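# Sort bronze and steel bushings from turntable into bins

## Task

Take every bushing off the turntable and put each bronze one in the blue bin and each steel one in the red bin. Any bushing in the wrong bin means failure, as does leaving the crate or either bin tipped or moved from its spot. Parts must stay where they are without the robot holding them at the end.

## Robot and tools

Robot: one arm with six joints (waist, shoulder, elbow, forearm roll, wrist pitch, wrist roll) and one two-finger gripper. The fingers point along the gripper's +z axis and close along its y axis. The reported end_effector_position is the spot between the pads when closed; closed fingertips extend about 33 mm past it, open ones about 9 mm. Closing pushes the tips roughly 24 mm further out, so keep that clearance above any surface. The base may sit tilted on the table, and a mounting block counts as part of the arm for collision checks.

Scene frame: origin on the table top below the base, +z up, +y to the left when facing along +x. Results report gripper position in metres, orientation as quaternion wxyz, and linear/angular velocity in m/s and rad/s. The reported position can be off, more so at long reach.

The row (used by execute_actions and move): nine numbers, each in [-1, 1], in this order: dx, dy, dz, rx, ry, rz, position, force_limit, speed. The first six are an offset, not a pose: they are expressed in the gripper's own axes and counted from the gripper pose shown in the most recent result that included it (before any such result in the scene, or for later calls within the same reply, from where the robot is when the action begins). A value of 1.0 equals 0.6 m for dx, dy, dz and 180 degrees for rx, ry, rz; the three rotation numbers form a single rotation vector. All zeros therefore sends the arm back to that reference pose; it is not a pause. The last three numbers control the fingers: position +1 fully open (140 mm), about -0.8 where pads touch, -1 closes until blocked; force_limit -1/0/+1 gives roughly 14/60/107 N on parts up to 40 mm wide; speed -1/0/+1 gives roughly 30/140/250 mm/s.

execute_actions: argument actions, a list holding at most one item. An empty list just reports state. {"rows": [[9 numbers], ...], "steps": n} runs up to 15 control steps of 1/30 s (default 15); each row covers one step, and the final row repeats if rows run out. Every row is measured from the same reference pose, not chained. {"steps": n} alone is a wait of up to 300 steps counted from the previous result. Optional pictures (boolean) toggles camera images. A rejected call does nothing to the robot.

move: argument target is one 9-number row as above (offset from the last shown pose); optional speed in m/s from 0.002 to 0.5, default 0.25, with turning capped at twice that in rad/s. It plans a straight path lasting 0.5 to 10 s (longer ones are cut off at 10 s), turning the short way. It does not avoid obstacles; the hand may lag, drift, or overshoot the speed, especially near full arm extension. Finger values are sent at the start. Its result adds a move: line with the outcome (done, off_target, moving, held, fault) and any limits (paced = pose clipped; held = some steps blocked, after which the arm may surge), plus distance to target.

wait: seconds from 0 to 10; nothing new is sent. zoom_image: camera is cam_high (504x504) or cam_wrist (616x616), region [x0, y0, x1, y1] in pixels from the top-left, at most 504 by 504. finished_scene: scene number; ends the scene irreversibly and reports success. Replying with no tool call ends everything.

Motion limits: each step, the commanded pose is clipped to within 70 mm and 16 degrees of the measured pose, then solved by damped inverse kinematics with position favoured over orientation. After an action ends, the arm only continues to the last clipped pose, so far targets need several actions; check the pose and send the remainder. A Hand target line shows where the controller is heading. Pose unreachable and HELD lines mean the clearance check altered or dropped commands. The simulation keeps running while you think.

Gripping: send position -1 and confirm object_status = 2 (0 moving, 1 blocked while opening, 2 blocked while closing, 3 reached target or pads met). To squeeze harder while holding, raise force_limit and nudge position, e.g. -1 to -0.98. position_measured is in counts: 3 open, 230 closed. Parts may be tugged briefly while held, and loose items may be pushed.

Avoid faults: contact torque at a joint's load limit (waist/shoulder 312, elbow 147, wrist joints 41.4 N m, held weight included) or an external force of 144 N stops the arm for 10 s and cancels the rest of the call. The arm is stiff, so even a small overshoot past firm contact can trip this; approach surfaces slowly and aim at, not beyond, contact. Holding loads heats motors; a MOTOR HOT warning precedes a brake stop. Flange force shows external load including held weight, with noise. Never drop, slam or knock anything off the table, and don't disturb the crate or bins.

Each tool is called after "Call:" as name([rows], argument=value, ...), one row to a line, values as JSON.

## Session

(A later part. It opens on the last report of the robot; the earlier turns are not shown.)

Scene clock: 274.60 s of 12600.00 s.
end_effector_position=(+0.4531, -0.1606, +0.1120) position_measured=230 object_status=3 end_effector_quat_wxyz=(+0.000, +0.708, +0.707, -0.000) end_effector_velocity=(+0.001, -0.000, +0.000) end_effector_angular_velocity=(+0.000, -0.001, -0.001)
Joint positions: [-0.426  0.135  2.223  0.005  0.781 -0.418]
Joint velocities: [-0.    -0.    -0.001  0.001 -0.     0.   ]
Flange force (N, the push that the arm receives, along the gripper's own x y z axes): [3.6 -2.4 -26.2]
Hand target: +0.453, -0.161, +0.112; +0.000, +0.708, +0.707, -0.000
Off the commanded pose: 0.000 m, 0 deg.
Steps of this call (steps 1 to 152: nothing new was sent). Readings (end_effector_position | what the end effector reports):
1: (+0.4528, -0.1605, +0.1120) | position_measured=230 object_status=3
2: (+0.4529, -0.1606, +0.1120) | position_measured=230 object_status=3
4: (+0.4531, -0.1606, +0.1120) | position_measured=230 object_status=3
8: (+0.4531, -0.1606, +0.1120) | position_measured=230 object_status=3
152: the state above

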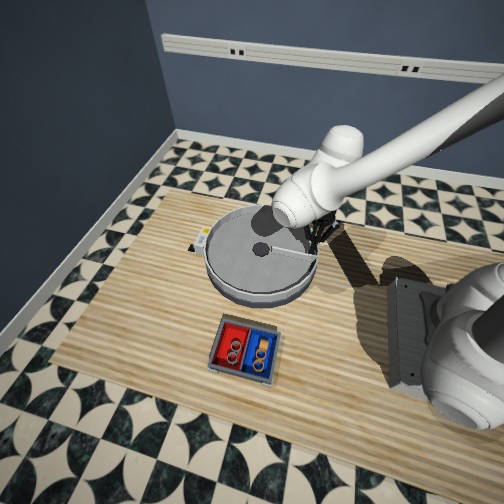

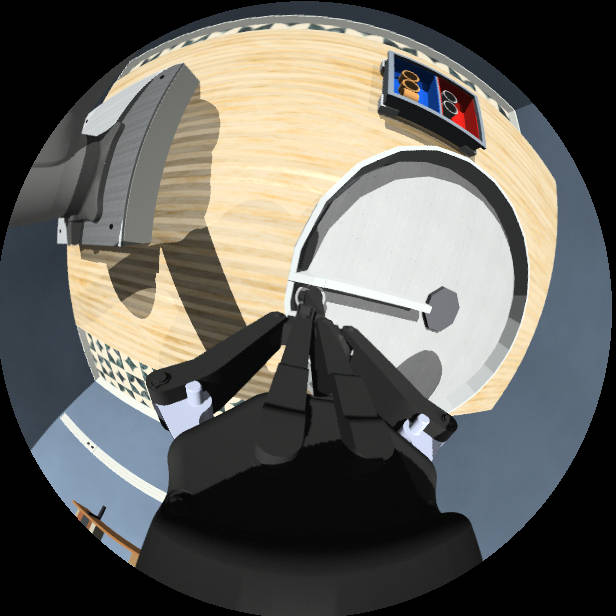

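Call:
move(target=[-0.001,0.015,0.0003,0,0,0,-1,-1,-1], speed=0.006)

Call:
zoom_image(camera="cam_wrist", region=[260,240,380,360])

Scene clock: 277.17 s of 12600.00 s.
end_effector_position=(+0.4621, -0.1612, +0.1118) position_measured=230 object_status=3 end_effector_quat_wxyz=(+0.000, +0.708, +0.707, -0.000) end_effector_velocity=(+0.001, -0.000, +0.000) end_effector_angular_velocity=(-0.000, -0.000, +0.000)
Joint positions: [-0.419  0.147  2.208  0.005  0.783 -0.412]
Joint velocities: [ 0.     0.001 -0.002 -0.     0.     0.   ]
Flange force (N, the push that the arm receives, along the gripper's own x y z axes): [5.0 -21.8 -65.2]
Hand target: +0.462, -0.161, +0.112; +0.000, +0.708, +0.707, -0.000
Off the commanded pose: 0.000 m, 0 deg.
move: done

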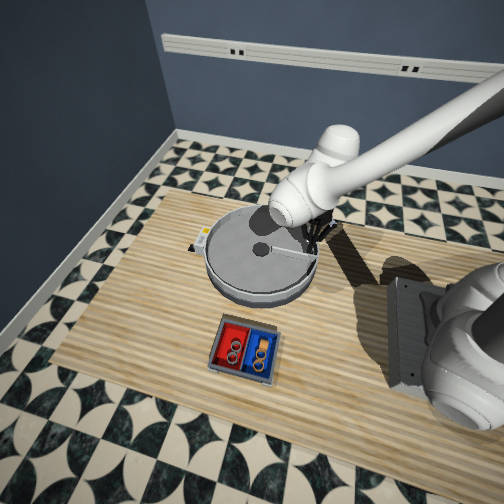

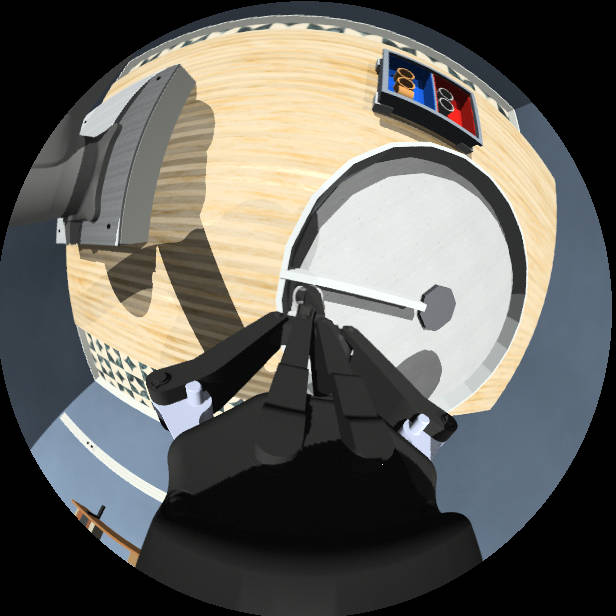

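Region (260, 240, 380, 360) of cam_wrist's 616x616 image, scaled by 4.200, with more detail than that image has.

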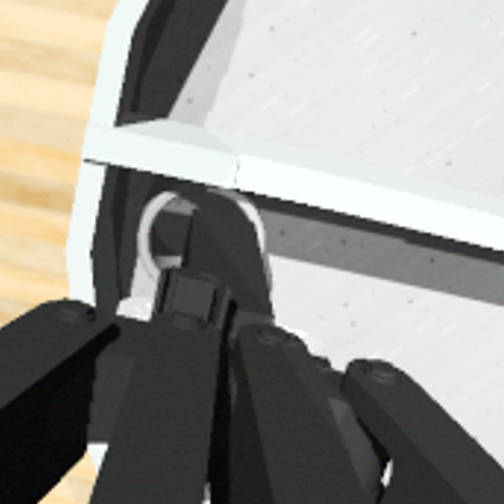

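Call:
move(target=[0,0.008,-0.0008,0,0,0,-1,-1,-1], speed=0.006)

Call:
zoom_image(camera="cam_wrist", region=[260,240,380,360])

Scene clock: 281.33 s of 12600.00 s.
end_effector_position=(+0.4669, -0.1612, +0.1123) position_measured=230 object_status=3 end_effector_quat_wxyz=(+0.000, +0.708, +0.707, -0.000) end_effector_velocity=(+0.000, -0.000, -0.000) end_effector_angular_velocity=(-0.001, -0.000, -0.000)
Joint positions: [-0.416  0.153  2.199  0.005  0.785 -0.408]
Joint velocities: [ 0.     0.001 -0.    -0.001 -0.001  0.001]
Flange force (N, the push that the arm receives, along the gripper's own x y z axes): [0.2 -1.9 -17.6]
Hand target: +0.467, -0.161, +0.112; +0.000, +0.708, +0.707, -0.000
Off the commanded pose: 0.000 m, 0 deg.
move: done

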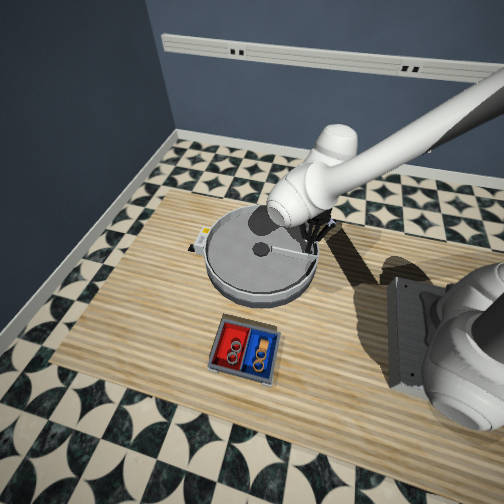

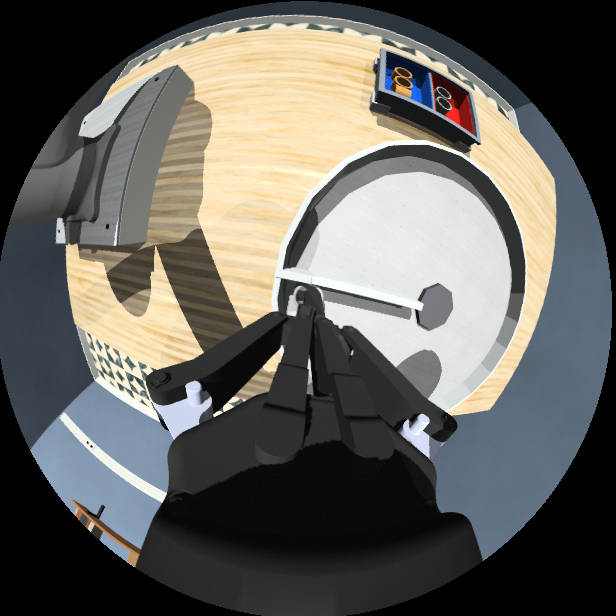

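Region (260, 240, 380, 360) of cam_wrist's 616x616 image, scaled by 4.200, with more detail than that image has.

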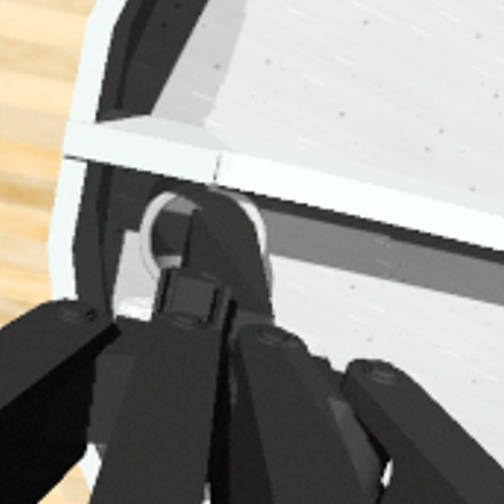

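Call:
move(target=[0,0.025,0.0002,0,0,0,-1,-1,-1], speed=0.008)

Call:
zoom_image(camera="cam_wrist", region=[260,240,380,360])

Scene clock: 284.20 s of 12600.00 s.
end_effector_position=(+0.4818, -0.1612, +0.1121) position_measured=230 object_status=3 end_effector_quat_wxyz=(+0.000, +0.708, +0.707, -0.000) end_effector_velocity=(+0.001, +0.000, -0.000) end_effector_angular_velocity=(-0.000, -0.001, -0.001)
Joint positions: [-0.404  0.173  2.174  0.005  0.79  -0.396]
Joint velocities: [ 0.001  0.001 -0.001  0.    -0.001  0.001]
Flange force (N, the push that the arm receives, along the gripper's own x y z axes): [-5.5 -9.5 -34.1]
Hand target: +0.482, -0.161, +0.112; +0.000, +0.708, +0.707, -0.000
Off the commanded pose: 0.000 m, 0 deg.
move: done

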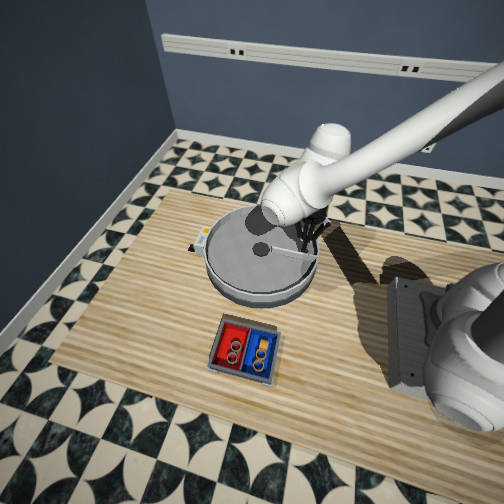

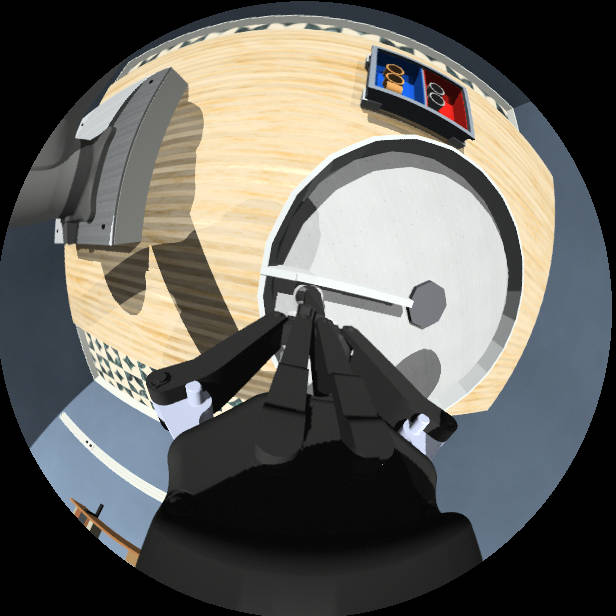

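Region (260, 240, 380, 360) of cam_wrist's 616x616 image, scaled by 4.200, with more detail than that image has.

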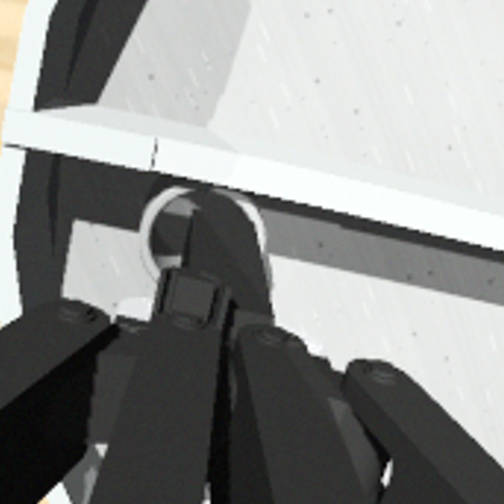

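Call:
execute_actions([
  {"rows":[[0,0,-0.004,0,0,0,-1,-1,0],[0,0,-0.008,0,0,0,-1,-1,0],[0,0,-0.012,0,0,0,-1,-1,0],[-0.001,-0.002,-0.014,0,0,0,-0.15,-0.3,0.5],[-0.003,-0.006,-0.014,0,0,0,-0.15,-0.3,0.5]],"steps":14},
], pictures=false)

Call:
move(target=[0,0,0.043,0,0,0,-0.15,-0.3,0.5], speed=0.05)

Call:
zoom_image(camera="cam_wrist", region=[250,240,370,360])

Scene clock: 286.47 s of 12600.00 s.
end_effector_position=(+0.4783, -0.1630, +0.1205) position_measured=148 object_status=0 end_effector_quat_wxyz=(+0.000, +0.708, +0.707, -0.000) end_effector_velocity=(-0.002, -0.001, +0.001) end_effector_angular_velocity=(-0.000, +0.000, -0.000)
Joint positions: [-0.41   0.158  2.173  0.005  0.807 -0.402]
Joint velocities: [-0.003 -0.003  0.001 -0.001  0.001 -0.002]
Flange force (N, the push that the arm receives, along the gripper's own x y z axes): [-3.0 -4.1 -5.0]
Hand target: +0.478, -0.163, +0.121; +0.000, +0.708, +0.707, -0.000
Off the commanded pose: 0.000 m, 0 deg.
Steps of this call (steps 1 to 54: nothing new was sent; steps 55 to 68: all 14 steps of this action). Readings (end_effector_position | what the end effector reports):
55: (+0.4819, -0.1612, +0.1122) | position_measured=230 object_status=3
56: (+0.4818, -0.1612, +0.1127) | position_measured=230 object_status=3
58: (+0.4817, -0.1611, +0.1155) | position_measured=230 object_status=0
62: (+0.4794, -0.1625, +0.1197) | position_measured=192 object_status=0
68: the state above

Scene clock: 287.57 s of 12600.00 s.
end_effector_position=(+0.4782, -0.1630, +0.0948) position_measured=148 object_status=3 end_effector_quat_wxyz=(+0.000, +0.708, +0.707, -0.000) end_effector_velocity=(-0.000, +0.001, -0.002) end_effector_angular_velocity=(+0.001, +0.001, +0.000)
Joint positions: [-0.41   0.194  2.192  0.005  0.752 -0.402]
Joint velocities: [ 0.001  0.002  0.002  0.001 -0.003 -0.   ]
Flange force (N, the push that the arm receives, along the gripper's own x y z axes): [-0.7 -2.9 -4.3]
Hand target: +0.478, -0.163, +0.095; +0.000, +0.707, +0.707, -0.000
Off the commanded pose: 0.000 m, 0 deg.
move: done

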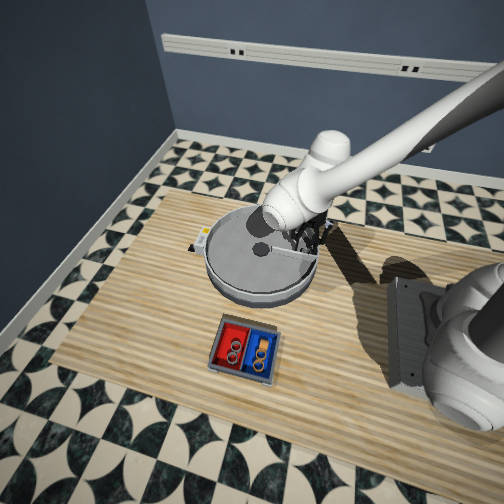

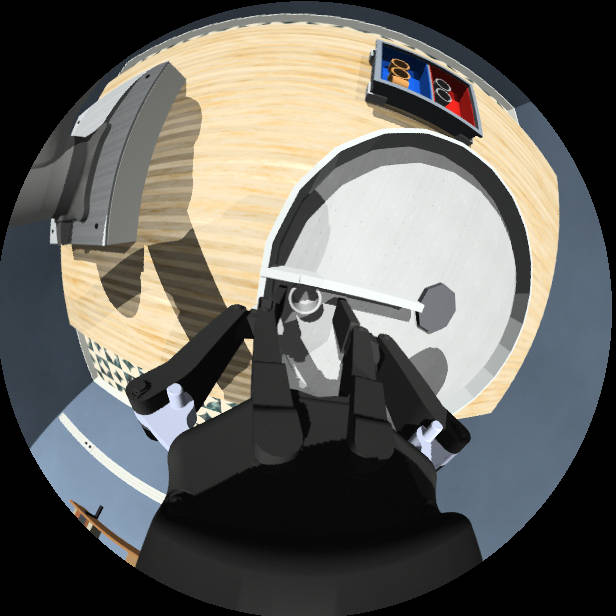

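Region (250, 240, 370, 360) of cam_wrist's 616x616 image, scaled by 4.200, with more detail than that image has.

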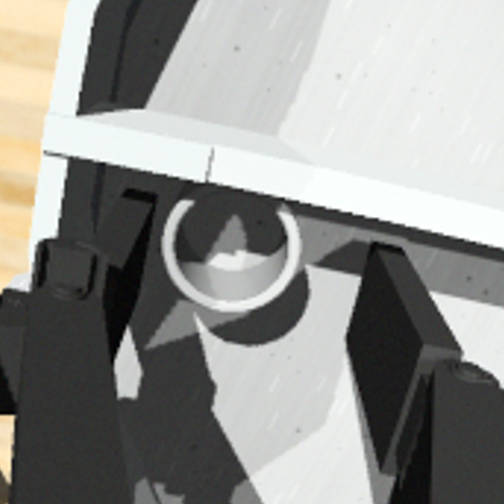

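Ring is between the fingers. Close gently.

Call:
execute_actions([
  {"rows":[[0,-0.006,0.001,0,0,0,-1,-0.3,-0.7]],"steps":15},
], pictures=false)

Call:
execute_actions([
  {"steps":8},
])

Call:
zoom_image(camera="cam_wrist", region=[250,240,370,360])

Scene clock: 288.90 s of 12600.00 s.
end_effector_position=(+0.4747, -0.1630, +0.0943) position_measured=186 object_status=0 end_effector_quat_wxyz=(+0.000, +0.707, +0.707, -0.000) end_effector_velocity=(+0.001, -0.001, +0.000) end_effector_angular_velocity=(-0.002, -0.003, -0.001)
Joint positions: [-0.413  0.19   2.199  0.005  0.749 -0.405]
Joint velocities: [-0.001 -0.    -0.    -0.    -0.003  0.   ]
Flange force (N, the push that the arm receives, along the gripper's own x y z axes): [2.7 -0.3 -14.9]
Hand target: +0.475, -0.163, +0.094; +0.000, +0.708, +0.707, -0.000
Off the commanded pose: 0.000 m, 0 deg.
Steps of this call (steps 1 to 25: nothing new was sent; steps 26 to 40: all 15 steps of this action). Readings (end_effector_position | what the end effector reports):
26: (+0.4781, -0.1629, +0.0946) | position_measured=148 object_status=0
27: (+0.4771, -0.1628, +0.0944) | position_measured=150 object_status=0
29: (+0.4757, -0.1628, +0.0942) | position_measured=157 object_status=0
33: (+0.4749, -0.1629, +0.0942) | position_measured=171 object_status=0
40: the state above

Scene clock: 289.17 s of 12600.00 s.
end_effector_position=(+0.4746, -0.1630, +0.0942) position_measured=186 object_status=2 end_effector_quat_wxyz=(+0.000, +0.708, +0.707, -0.000) end_effector_velocity=(+0.000, -0.000, -0.000) end_effector_angular_velocity=(+0.000, -0.001, -0.002)
Joint positions: [-0.413  0.19   2.199  0.005  0.749 -0.405]
Joint velocities: [-0.001  0.     0.     0.001 -0.001  0.001]
Flange force (N, the push that the arm receives, along the gripper's own x y z axes): [-0.5 -2.1 -14.5]
Hand target: +0.475, -0.163, +0.094; +0.000, +0.708, +0.707, -0.000
Off the commanded pose: 0.000 m, 0 deg.
Steps of this call (steps 1 to 8: nothing new was sent). Readings (end_effector_position | what the end effector reports):
1: (+0.4747, -0.1630, +0.0943) | position_measured=186 object_status=0
2: (+0.4747, -0.1630, +0.0942) | position_measured=186 object_status=0
4: (+0.4747, -0.1630, +0.0942) | position_measured=186 object_status=2
8: the state above

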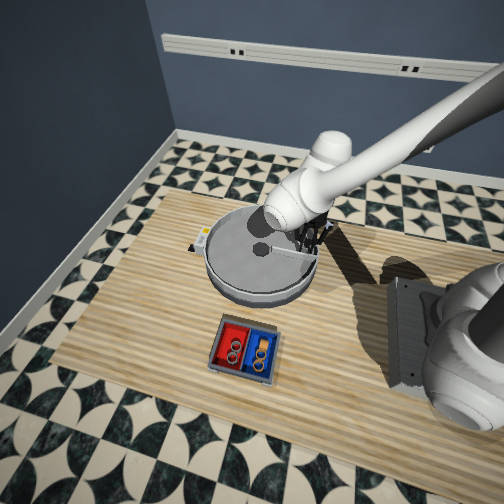

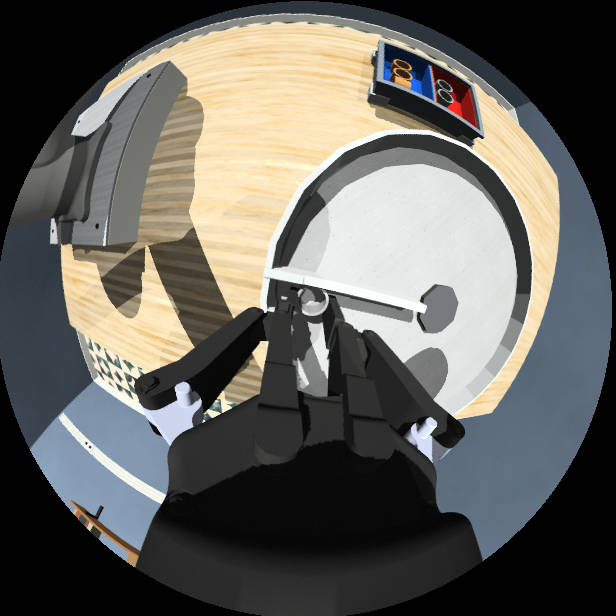

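Region (250, 240, 370, 360) of cam_wrist's 616x616 image, scaled by 4.200, with more detail than that image has.

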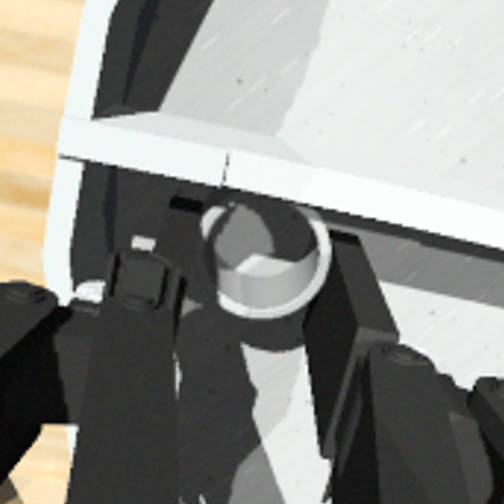

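Call:
move(target=[0,0,-0.097,0,0,0,-1,-0.3,-0.7], speed=0.2)

Call:
move(target=[0.584,0.244,0,0,0,0,-1,-0.3,-0.7], speed=0.4)

Call:
zoom_image(camera="cam_wrist", region=[230,200,390,360])

Scene clock: 291.20 s of 12600.00 s.
end_effector_position=(+0.4746, -0.1631, +0.1524) position_measured=186 object_status=2 end_effector_quat_wxyz=(+0.000, +0.708, +0.707, -0.000) end_effector_velocity=(-0.000, +0.000, +0.001) end_effector_angular_velocity=(+0.000, -0.000, +0.001)
Joint positions: [-0.413  0.111  2.152  0.005  0.874 -0.405]
Joint velocities: [-0.    -0.002 -0.001  0.     0.002 -0.001]
Flange force (N, the push that the arm receives, along the gripper's own x y z axes): [-6.0 -4.9 -3.1]
Hand target: +0.475, -0.163, +0.153; +0.000, +0.708, +0.707, -0.000
Off the commanded pose: 0.000 m, 0 deg.
move: done

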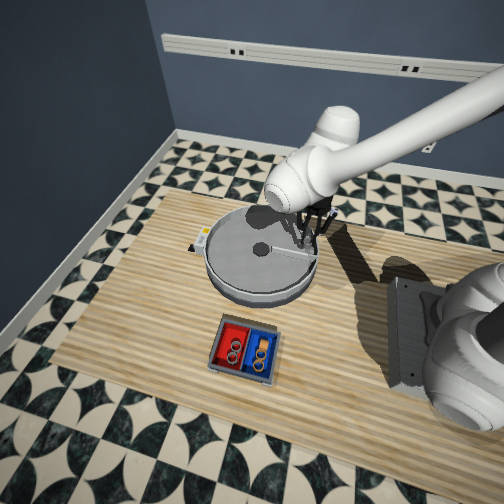

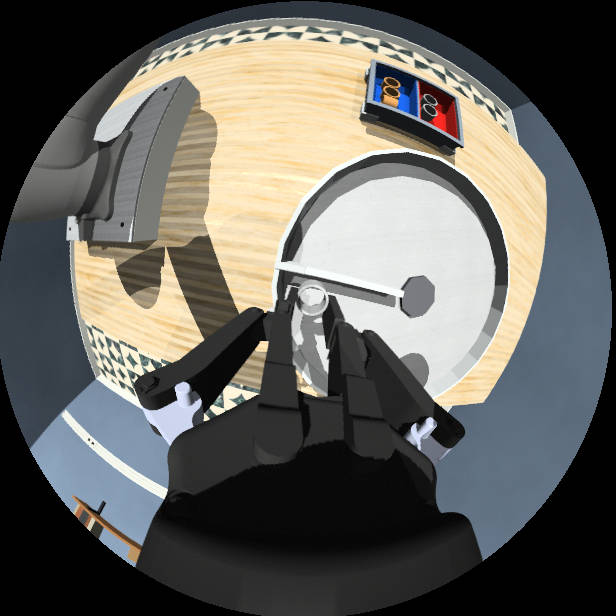

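Scene clock: 292.77 s of 12600.00 s.
end_effector_position=(+0.6220, +0.1877, +0.1527) position_measured=186 object_status=2 end_effector_quat_wxyz=(+0.000, +0.708, +0.707, +0.001) end_effector_velocity=(+0.002, +0.002, +0.000) end_effector_angular_velocity=(-0.000, -0.001, +0.001)
Joint positions: [0.228 0.318 1.88  0.002 0.937 0.239]
Joint velocities: [ 0.003  0.002 -0.004 -0.001  0.001  0.002]
Flange force (N, the push that the arm receives, along the gripper's own x y z axes): [2.9 9.1 1.2]
Hand target: +0.622, +0.188, +0.153; +0.000, +0.708, +0.707, +0.001
Off the commanded pose: 0.001 m, 0 deg.
move: done; limits=paced

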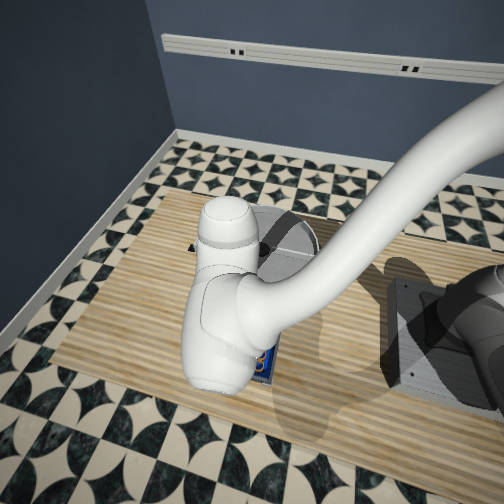

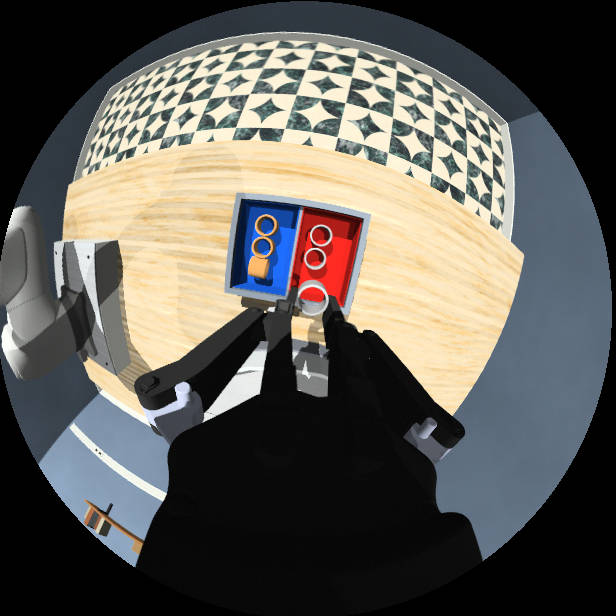

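Region (230, 200, 390, 360) of cam_wrist's 616x616 image, scaled by 3.150, with more detail than that image has.

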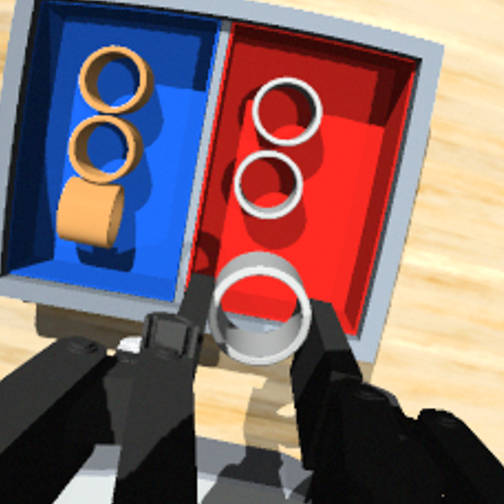

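Call:
move(target=[0,-0.002,0.1,0,0,0,-1,-0.3,-0.7], speed=0.1)

Call:
zoom_image(camera="cam_wrist", region=[230,200,390,360])

Scene clock: 294.50 s of 12600.00 s.
end_effector_position=(+0.6208, +0.1878, +0.0928) position_measured=186 object_status=2 end_effector_quat_wxyz=(+0.000, +0.708, +0.707, +0.001) end_effector_velocity=(-0.000, +0.000, -0.002) end_effector_angular_velocity=(+0.000, +0.000, +0.000)
Joint positions: [0.229 0.381 1.924 0.003 0.83  0.239]
Joint velocities: [ 0.     0.002  0.001  0.    -0.003 -0.   ]
Flange force (N, the push that the arm receives, along the gripper's own x y z axes): [-3.1 1.3 0.7]
Hand target: +0.621, +0.188, +0.093; +0.000, +0.708, +0.707, +0.001
Off the commanded pose: 0.000 m, 0 deg.
move: done

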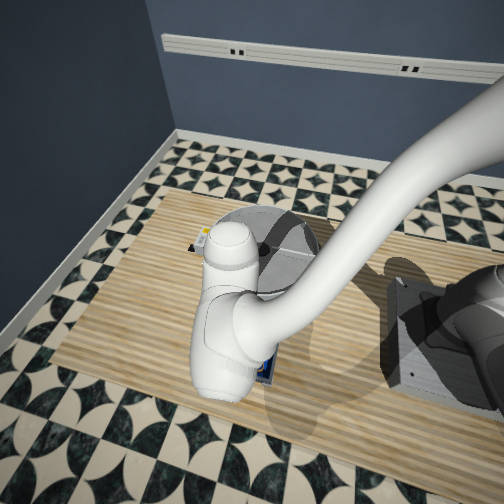

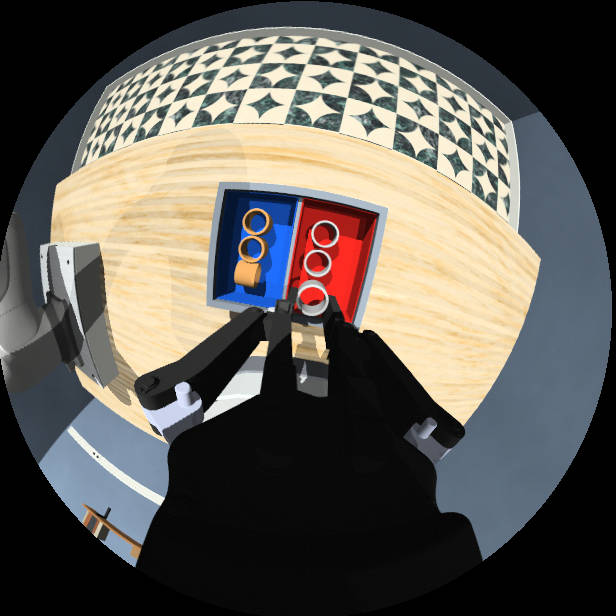

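Region (230, 200, 390, 360) of cam_wrist's 616x616 image, scaled by 3.150, with more detail than that image has.

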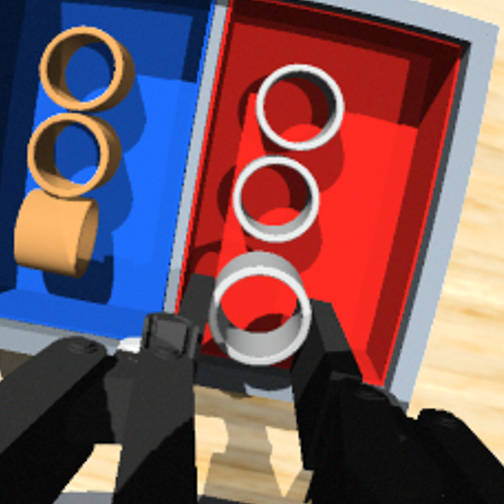

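Call:
move(target=[0,0,0.045,0,0,0,-1,-0.3,-0.7], speed=0.06)

Call:
zoom_image(camera="cam_wrist", region=[230,200,390,360])

Scene clock: 296.40 s of 12600.00 s.
end_effector_position=(+0.6208, +0.1878, +0.0659) position_measured=186 object_status=2 end_effector_quat_wxyz=(+0.000, +0.708, +0.707, +0.001) end_effector_velocity=(+0.000, -0.000, -0.001) end_effector_angular_velocity=(+0.000, -0.001, +0.001)
Joint positions: [0.229 0.413 1.939 0.003 0.783 0.239]
Joint velocities: [-0.     0.002  0.    -0.    -0.003 -0.001]
Flange force (N, the push that the arm receives, along the gripper's own x y z axes): [-8.5 0.1 -11.2]
Hand target: +0.621, +0.188, +0.066; +0.000, +0.708, +0.707, +0.001
Off the commanded pose: 0.000 m, 0 deg.
move: done

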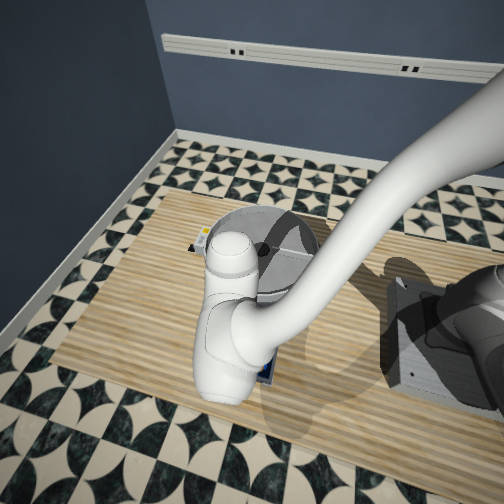

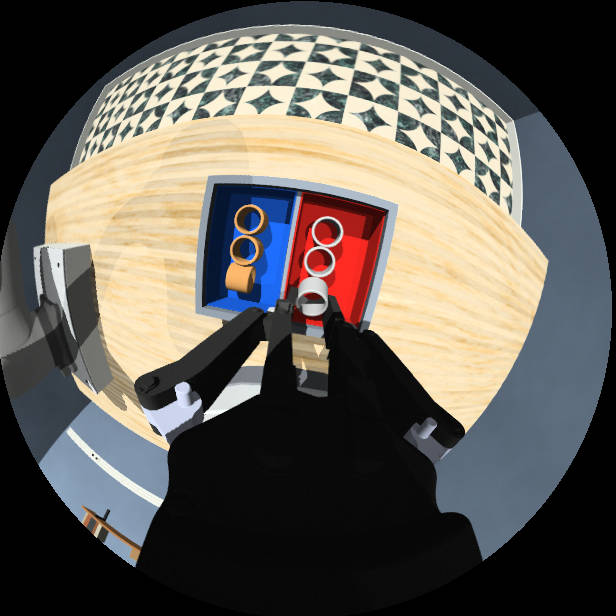

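Region (230, 200, 390, 360) of cam_wrist's 616x616 image, scaled by 3.150, with more detail than that image has.

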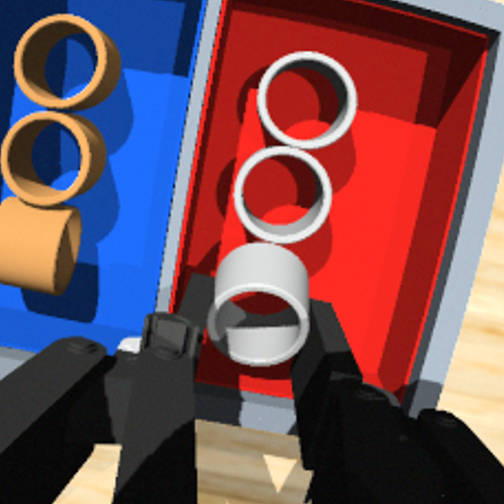

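Call:
move(target=[-0.007,0,-0.004,0,0,0,-1,-0.3,-0.7], speed=0.02)

Call:
move(target=[0,0,0.018,0,0,0,-1,-0.3,-0.7], speed=0.02)

Call:
zoom_image(camera="cam_wrist", region=[230,200,390,360])

Scene clock: 299.70 s of 12600.00 s.
end_effector_position=(+0.6208, +0.1837, +0.0682) position_measured=186 object_status=2 end_effector_quat_wxyz=(+0.000, +0.708, +0.707, +0.001) end_effector_velocity=(+0.001, -0.000, +0.001) end_effector_angular_velocity=(+0.001, -0.003, +0.001)
Joint positions: [0.223 0.409 1.941 0.003 0.786 0.233]
Joint velocities: [-0.001 -0.001 -0.001  0.    -0.002 -0.002]
Flange force (N, the push that the arm receives, along the gripper's own x y z axes): [-0.8 1.9 -0.1]
Hand target: +0.621, +0.184, +0.068; +0.000, +0.708, +0.707, +0.001
Off the commanded pose: 0.000 m, 0 deg.
move: done

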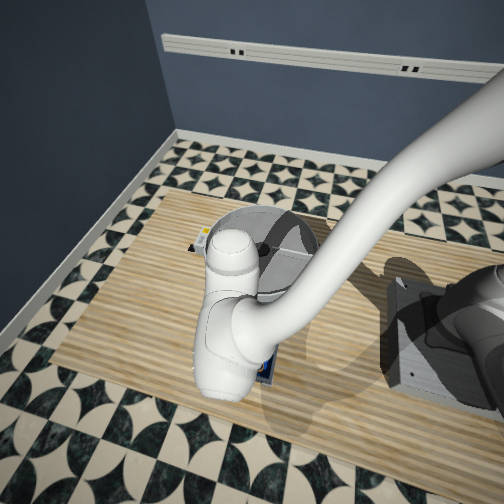

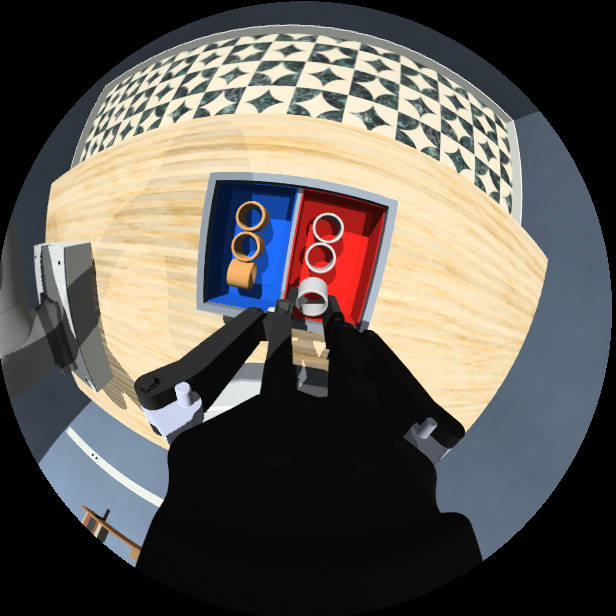

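Scene clock: 300.50 s of 12600.00 s.
end_effector_position=(+0.6208, +0.1837, +0.0575) position_measured=186 object_status=2 end_effector_quat_wxyz=(+0.000, +0.708, +0.707, +0.001) end_effector_velocity=(+0.001, +0.001, -0.001) end_effector_angular_velocity=(+0.002, -0.002, -0.000)
Joint positions: [0.223 0.422 1.946 0.003 0.767 0.233]
Joint velocities: [ 0.     0.002  0.     0.001 -0.004 -0.001]
Flange force (N, the push that the arm receives, along the gripper's own x y z axes): [-6.1 1.5 -0.3]
Hand target: +0.621, +0.184, +0.057; +0.000, +0.708, +0.707, +0.001
Off the commanded pose: 0.000 m, 0 deg.
move: done

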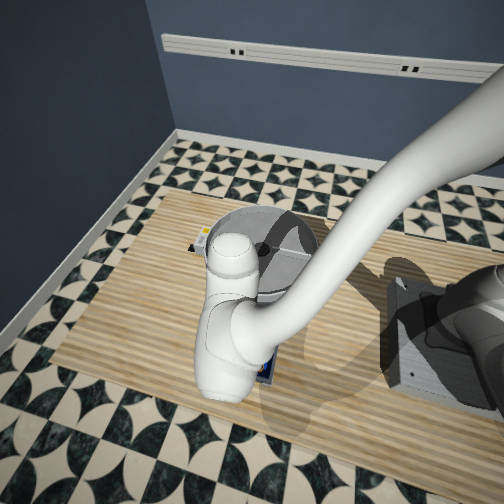

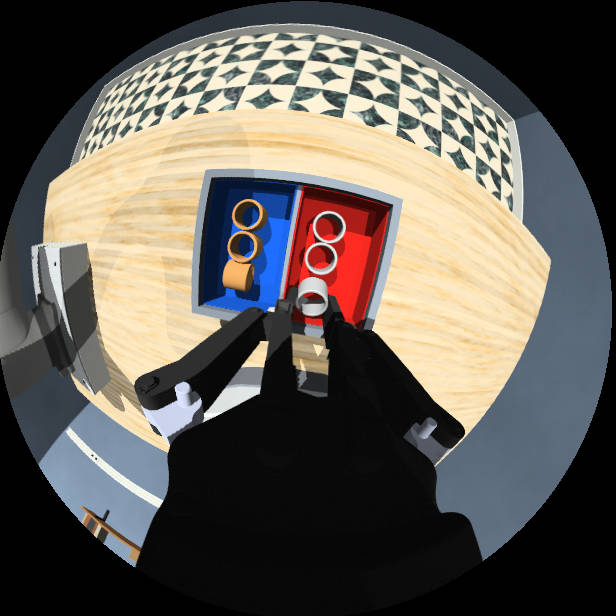

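Region (230, 200, 390, 360) of cam_wrist's 616x616 image, scaled by 3.150, with more detail than that image has.

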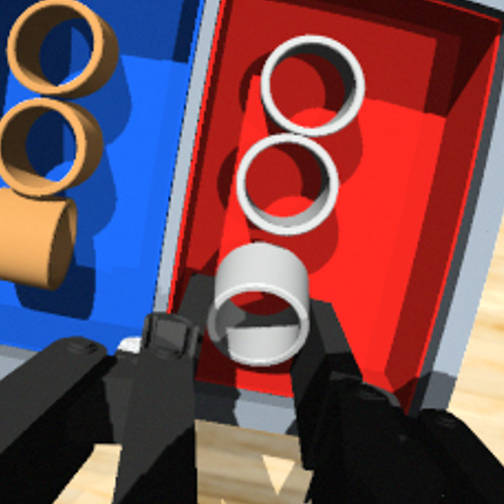

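Call:
move(target=[0,0,0.006,0,0,0,-1,-0.3,-0.7], speed=0.008)

Scene clock: 301.73 s of 12600.00 s.
end_effector_position=(+0.6208, +0.1837, +0.0540) position_measured=186 object_status=2 end_effector_quat_wxyz=(+0.000, +0.708, +0.707, +0.001) end_effector_velocity=(+0.001, -0.000, -0.001) end_effector_angular_velocity=(+0.000, -0.002, -0.000)
Joint positions: [0.223 0.426 1.948 0.003 0.761 0.233]
Joint velocities: [-0.     0.001  0.    -0.    -0.003  0.   ]
Flange force (N, the push that the arm receives, along the gripper's own x y z axes): [-7.0 2.6 -0.5]
Hand target: +0.621, +0.184, +0.054; +0.000, +0.708, +0.707, +0.001
Off the commanded pose: 0.000 m, 0 deg.
move: done

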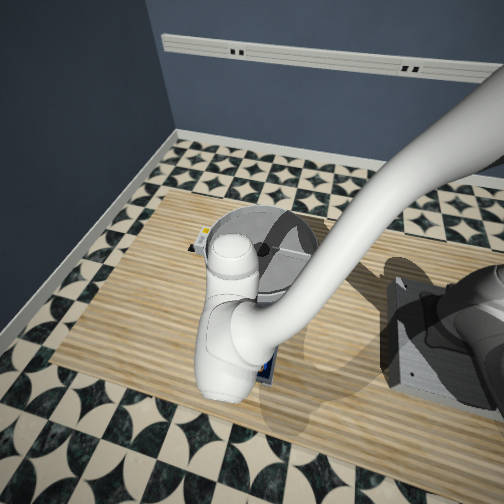

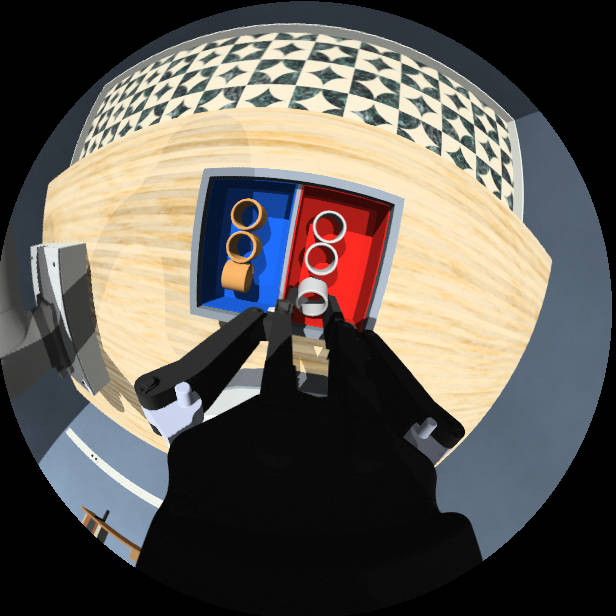

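Call:
move(target=[0,0,0.004,0,0,0,-1,-0.3,-0.7], speed=0.006)

Call:
zoom_image(camera="cam_wrist", region=[250,230,370,350])

Scene clock: 303.03 s of 12600.00 s.
end_effector_position=(+0.6208, +0.1837, +0.0516) position_measured=186 object_status=2 end_effector_quat_wxyz=(+0.000, +0.708, +0.707, +0.001) end_effector_velocity=(+0.000, +0.000, -0.000) end_effector_angular_velocity=(+0.000, -0.001, +0.000)
Joint positions: [0.223 0.429 1.949 0.003 0.757 0.233]
Joint velocities: [ 0.     0.001  0.    -0.    -0.002  0.   ]
Flange force (N, the push that the arm receives, along the gripper's own x y z axes): [-1.8 0.6 -0.6]
Hand target: +0.621, +0.184, +0.052; +0.000, +0.708, +0.707, +0.001
Off the commanded pose: 0.000 m, 0 deg.
move: done

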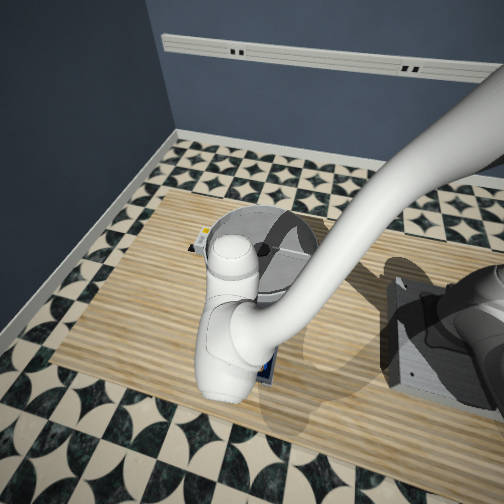

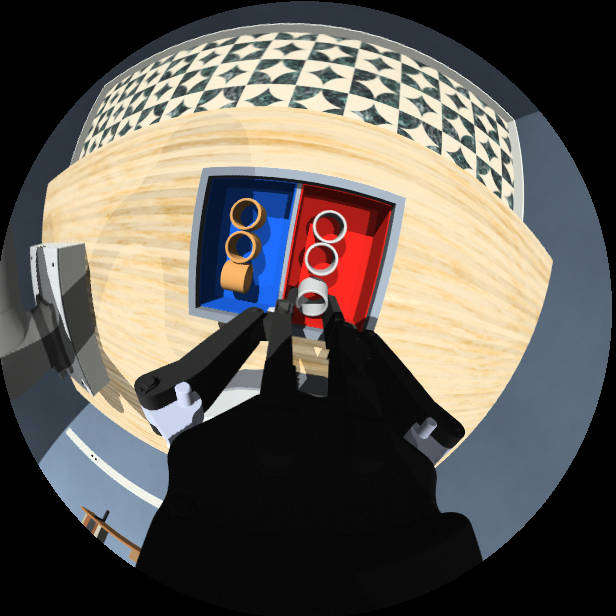

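Region (250, 230, 370, 350) of cam_wrist's 616x616 image, scaled by 4.200, with more detail than that image has.

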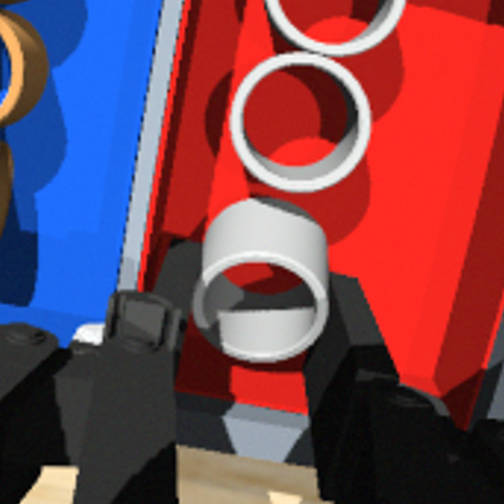

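Call:
move(target=[0,0,0.0035,0,0,0,-1,-0.3,-0.7], speed=0.006)

Scene clock: 304.37 s of 12600.00 s.
end_effector_position=(+0.6209, +0.1838, +0.0496) position_measured=186 object_status=2 end_effector_quat_wxyz=(+0.000, +0.708, +0.707, +0.001) end_effector_velocity=(+0.000, +0.000, -0.000) end_effector_angular_velocity=(-0.000, -0.000, +0.001)
Joint positions: [0.223 0.432 1.95  0.003 0.753 0.233]
Joint velocities: [ 0.     0.    -0.    -0.001 -0.    -0.   ]
Flange force (N, the push that the arm receives, along the gripper's own x y z axes): [2.0 -3.3 -40.3]
Hand target: +0.621, +0.184, +0.050; +0.000, +0.708, +0.707, +0.001
Off the commanded pose: 0.000 m, 0 deg.
move: done

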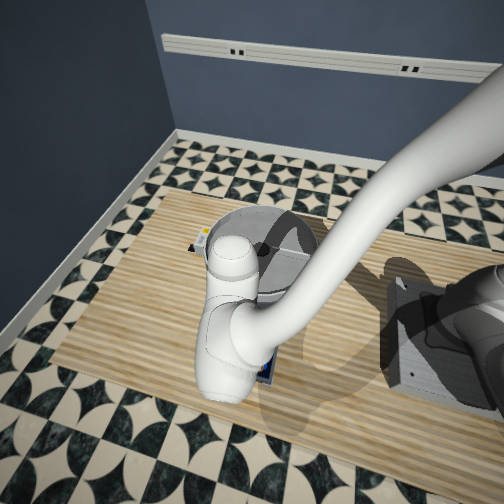

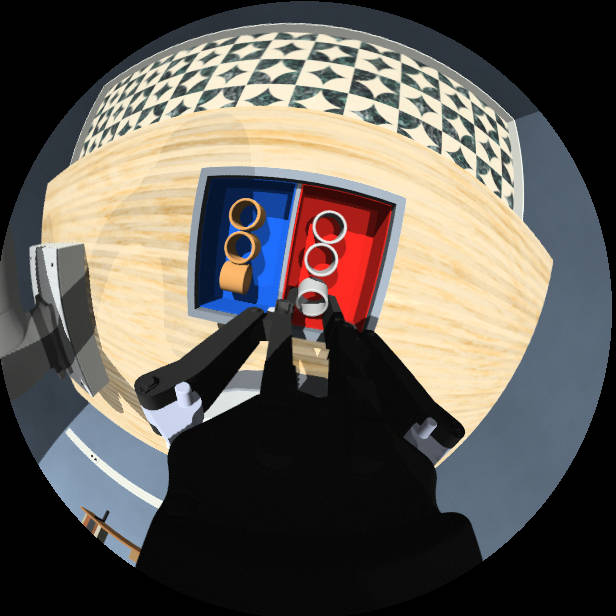

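Touching down. Release slowly.

Call:
execute_actions([
  {"rows":[[0,0,-0.0006,0,0,0,-0.34,-0.3,-0.8]],"steps":14},
], pictures=false)

Call:
move(target=[0,0,-0.17,0,0,0,-0.34,-0.3,-0.8], speed=0.2)

Call:
zoom_image(camera="cam_wrist", region=[210,170,410,370])

Scene clock: 305.83 s of 12600.00 s.
end_effector_position=(+0.6209, +0.1838, +0.0499) position_measured=172 object_status=3 end_effector_quat_wxyz=(+0.000, +0.708, +0.707, +0.001) end_effector_velocity=(-0.000, +0.000, +0.000) end_effector_angular_velocity=(+0.001, +0.001, -0.001)
Joint positions: [0.223 0.431 1.95  0.003 0.754 0.233]
Joint velocities: [ 0.    -0.    -0.     0.001  0.002 -0.   ]
Flange force (N, the push that the arm receives, along the gripper's own x y z axes): [-3.3 -0.6 -4.6]
Hand target: +0.621, +0.184, +0.050; +0.000, +0.708, +0.707, +0.001
Off the commanded pose: 0.000 m, 0 deg.
Steps of this call (steps 1 to 30: nothing new was sent; steps 31 to 44: all 14 steps of this action). Readings (end_effector_position | what the end effector reports):
31: (+0.6208, +0.1837, +0.0495) | position_measured=186 object_status=0
32: (+0.6207, +0.1837, +0.0495) | position_measured=186 object_status=0
34: (+0.6204, +0.1836, +0.0493) | position_measured=179 object_status=0
38: (+0.6206, +0.1837, +0.0497) | position_measured=172 object_status=0
44: the state above

Scene clock: 307.07 s of 12600.00 s.
end_effector_position=(+0.6209, +0.1835, +0.1520) position_measured=172 object_status=3 end_effector_quat_wxyz=(+0.000, +0.708, +0.707, +0.001) end_effector_velocity=(+0.001, +0.000, +0.002) end_effector_angular_velocity=(+0.001, -0.001, -0.000)
Joint positions: [0.223 0.315 1.885 0.002 0.934 0.233]
Joint velocities: [-0.    -0.001 -0.002  0.001  0.002 -0.   ]
Flange force (N, the push that the arm receives, along the gripper's own x y z axes): [-4.3 -3.2 -4.3]
Hand target: +0.621, +0.184, +0.152; +0.000, +0.708, +0.707, +0.001
Off the commanded pose: 0.000 m, 0 deg.
move: done

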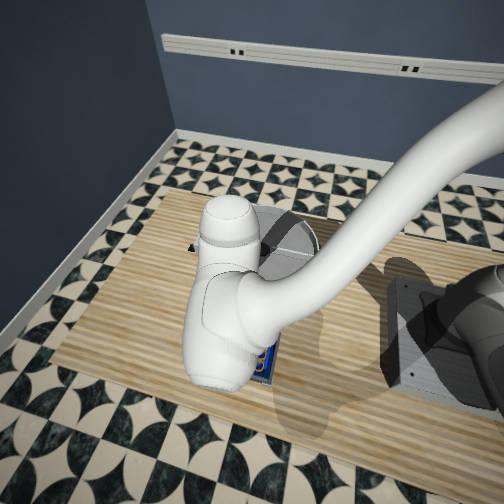

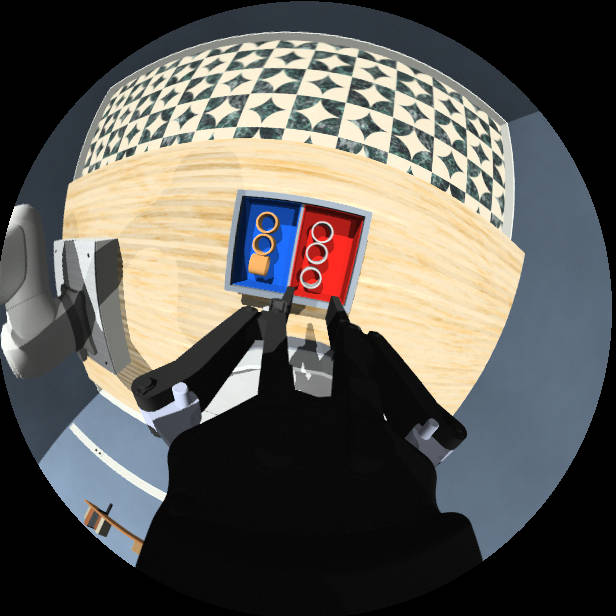

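Region (210, 170, 410, 370) of cam_wrist's 616x616 image, scaled by 2.520, with more detail than that image has.

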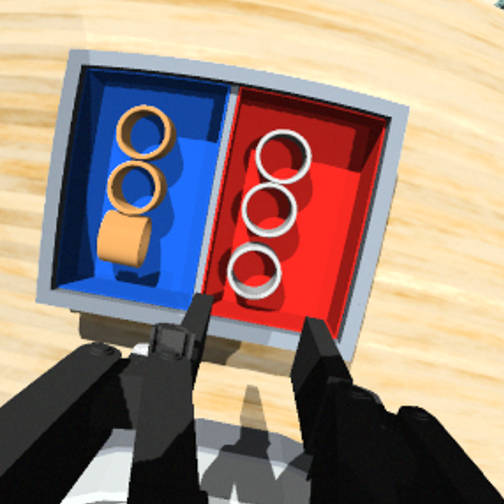

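Call:
finished_scene(scene=2)

The scene is finished: the task was done.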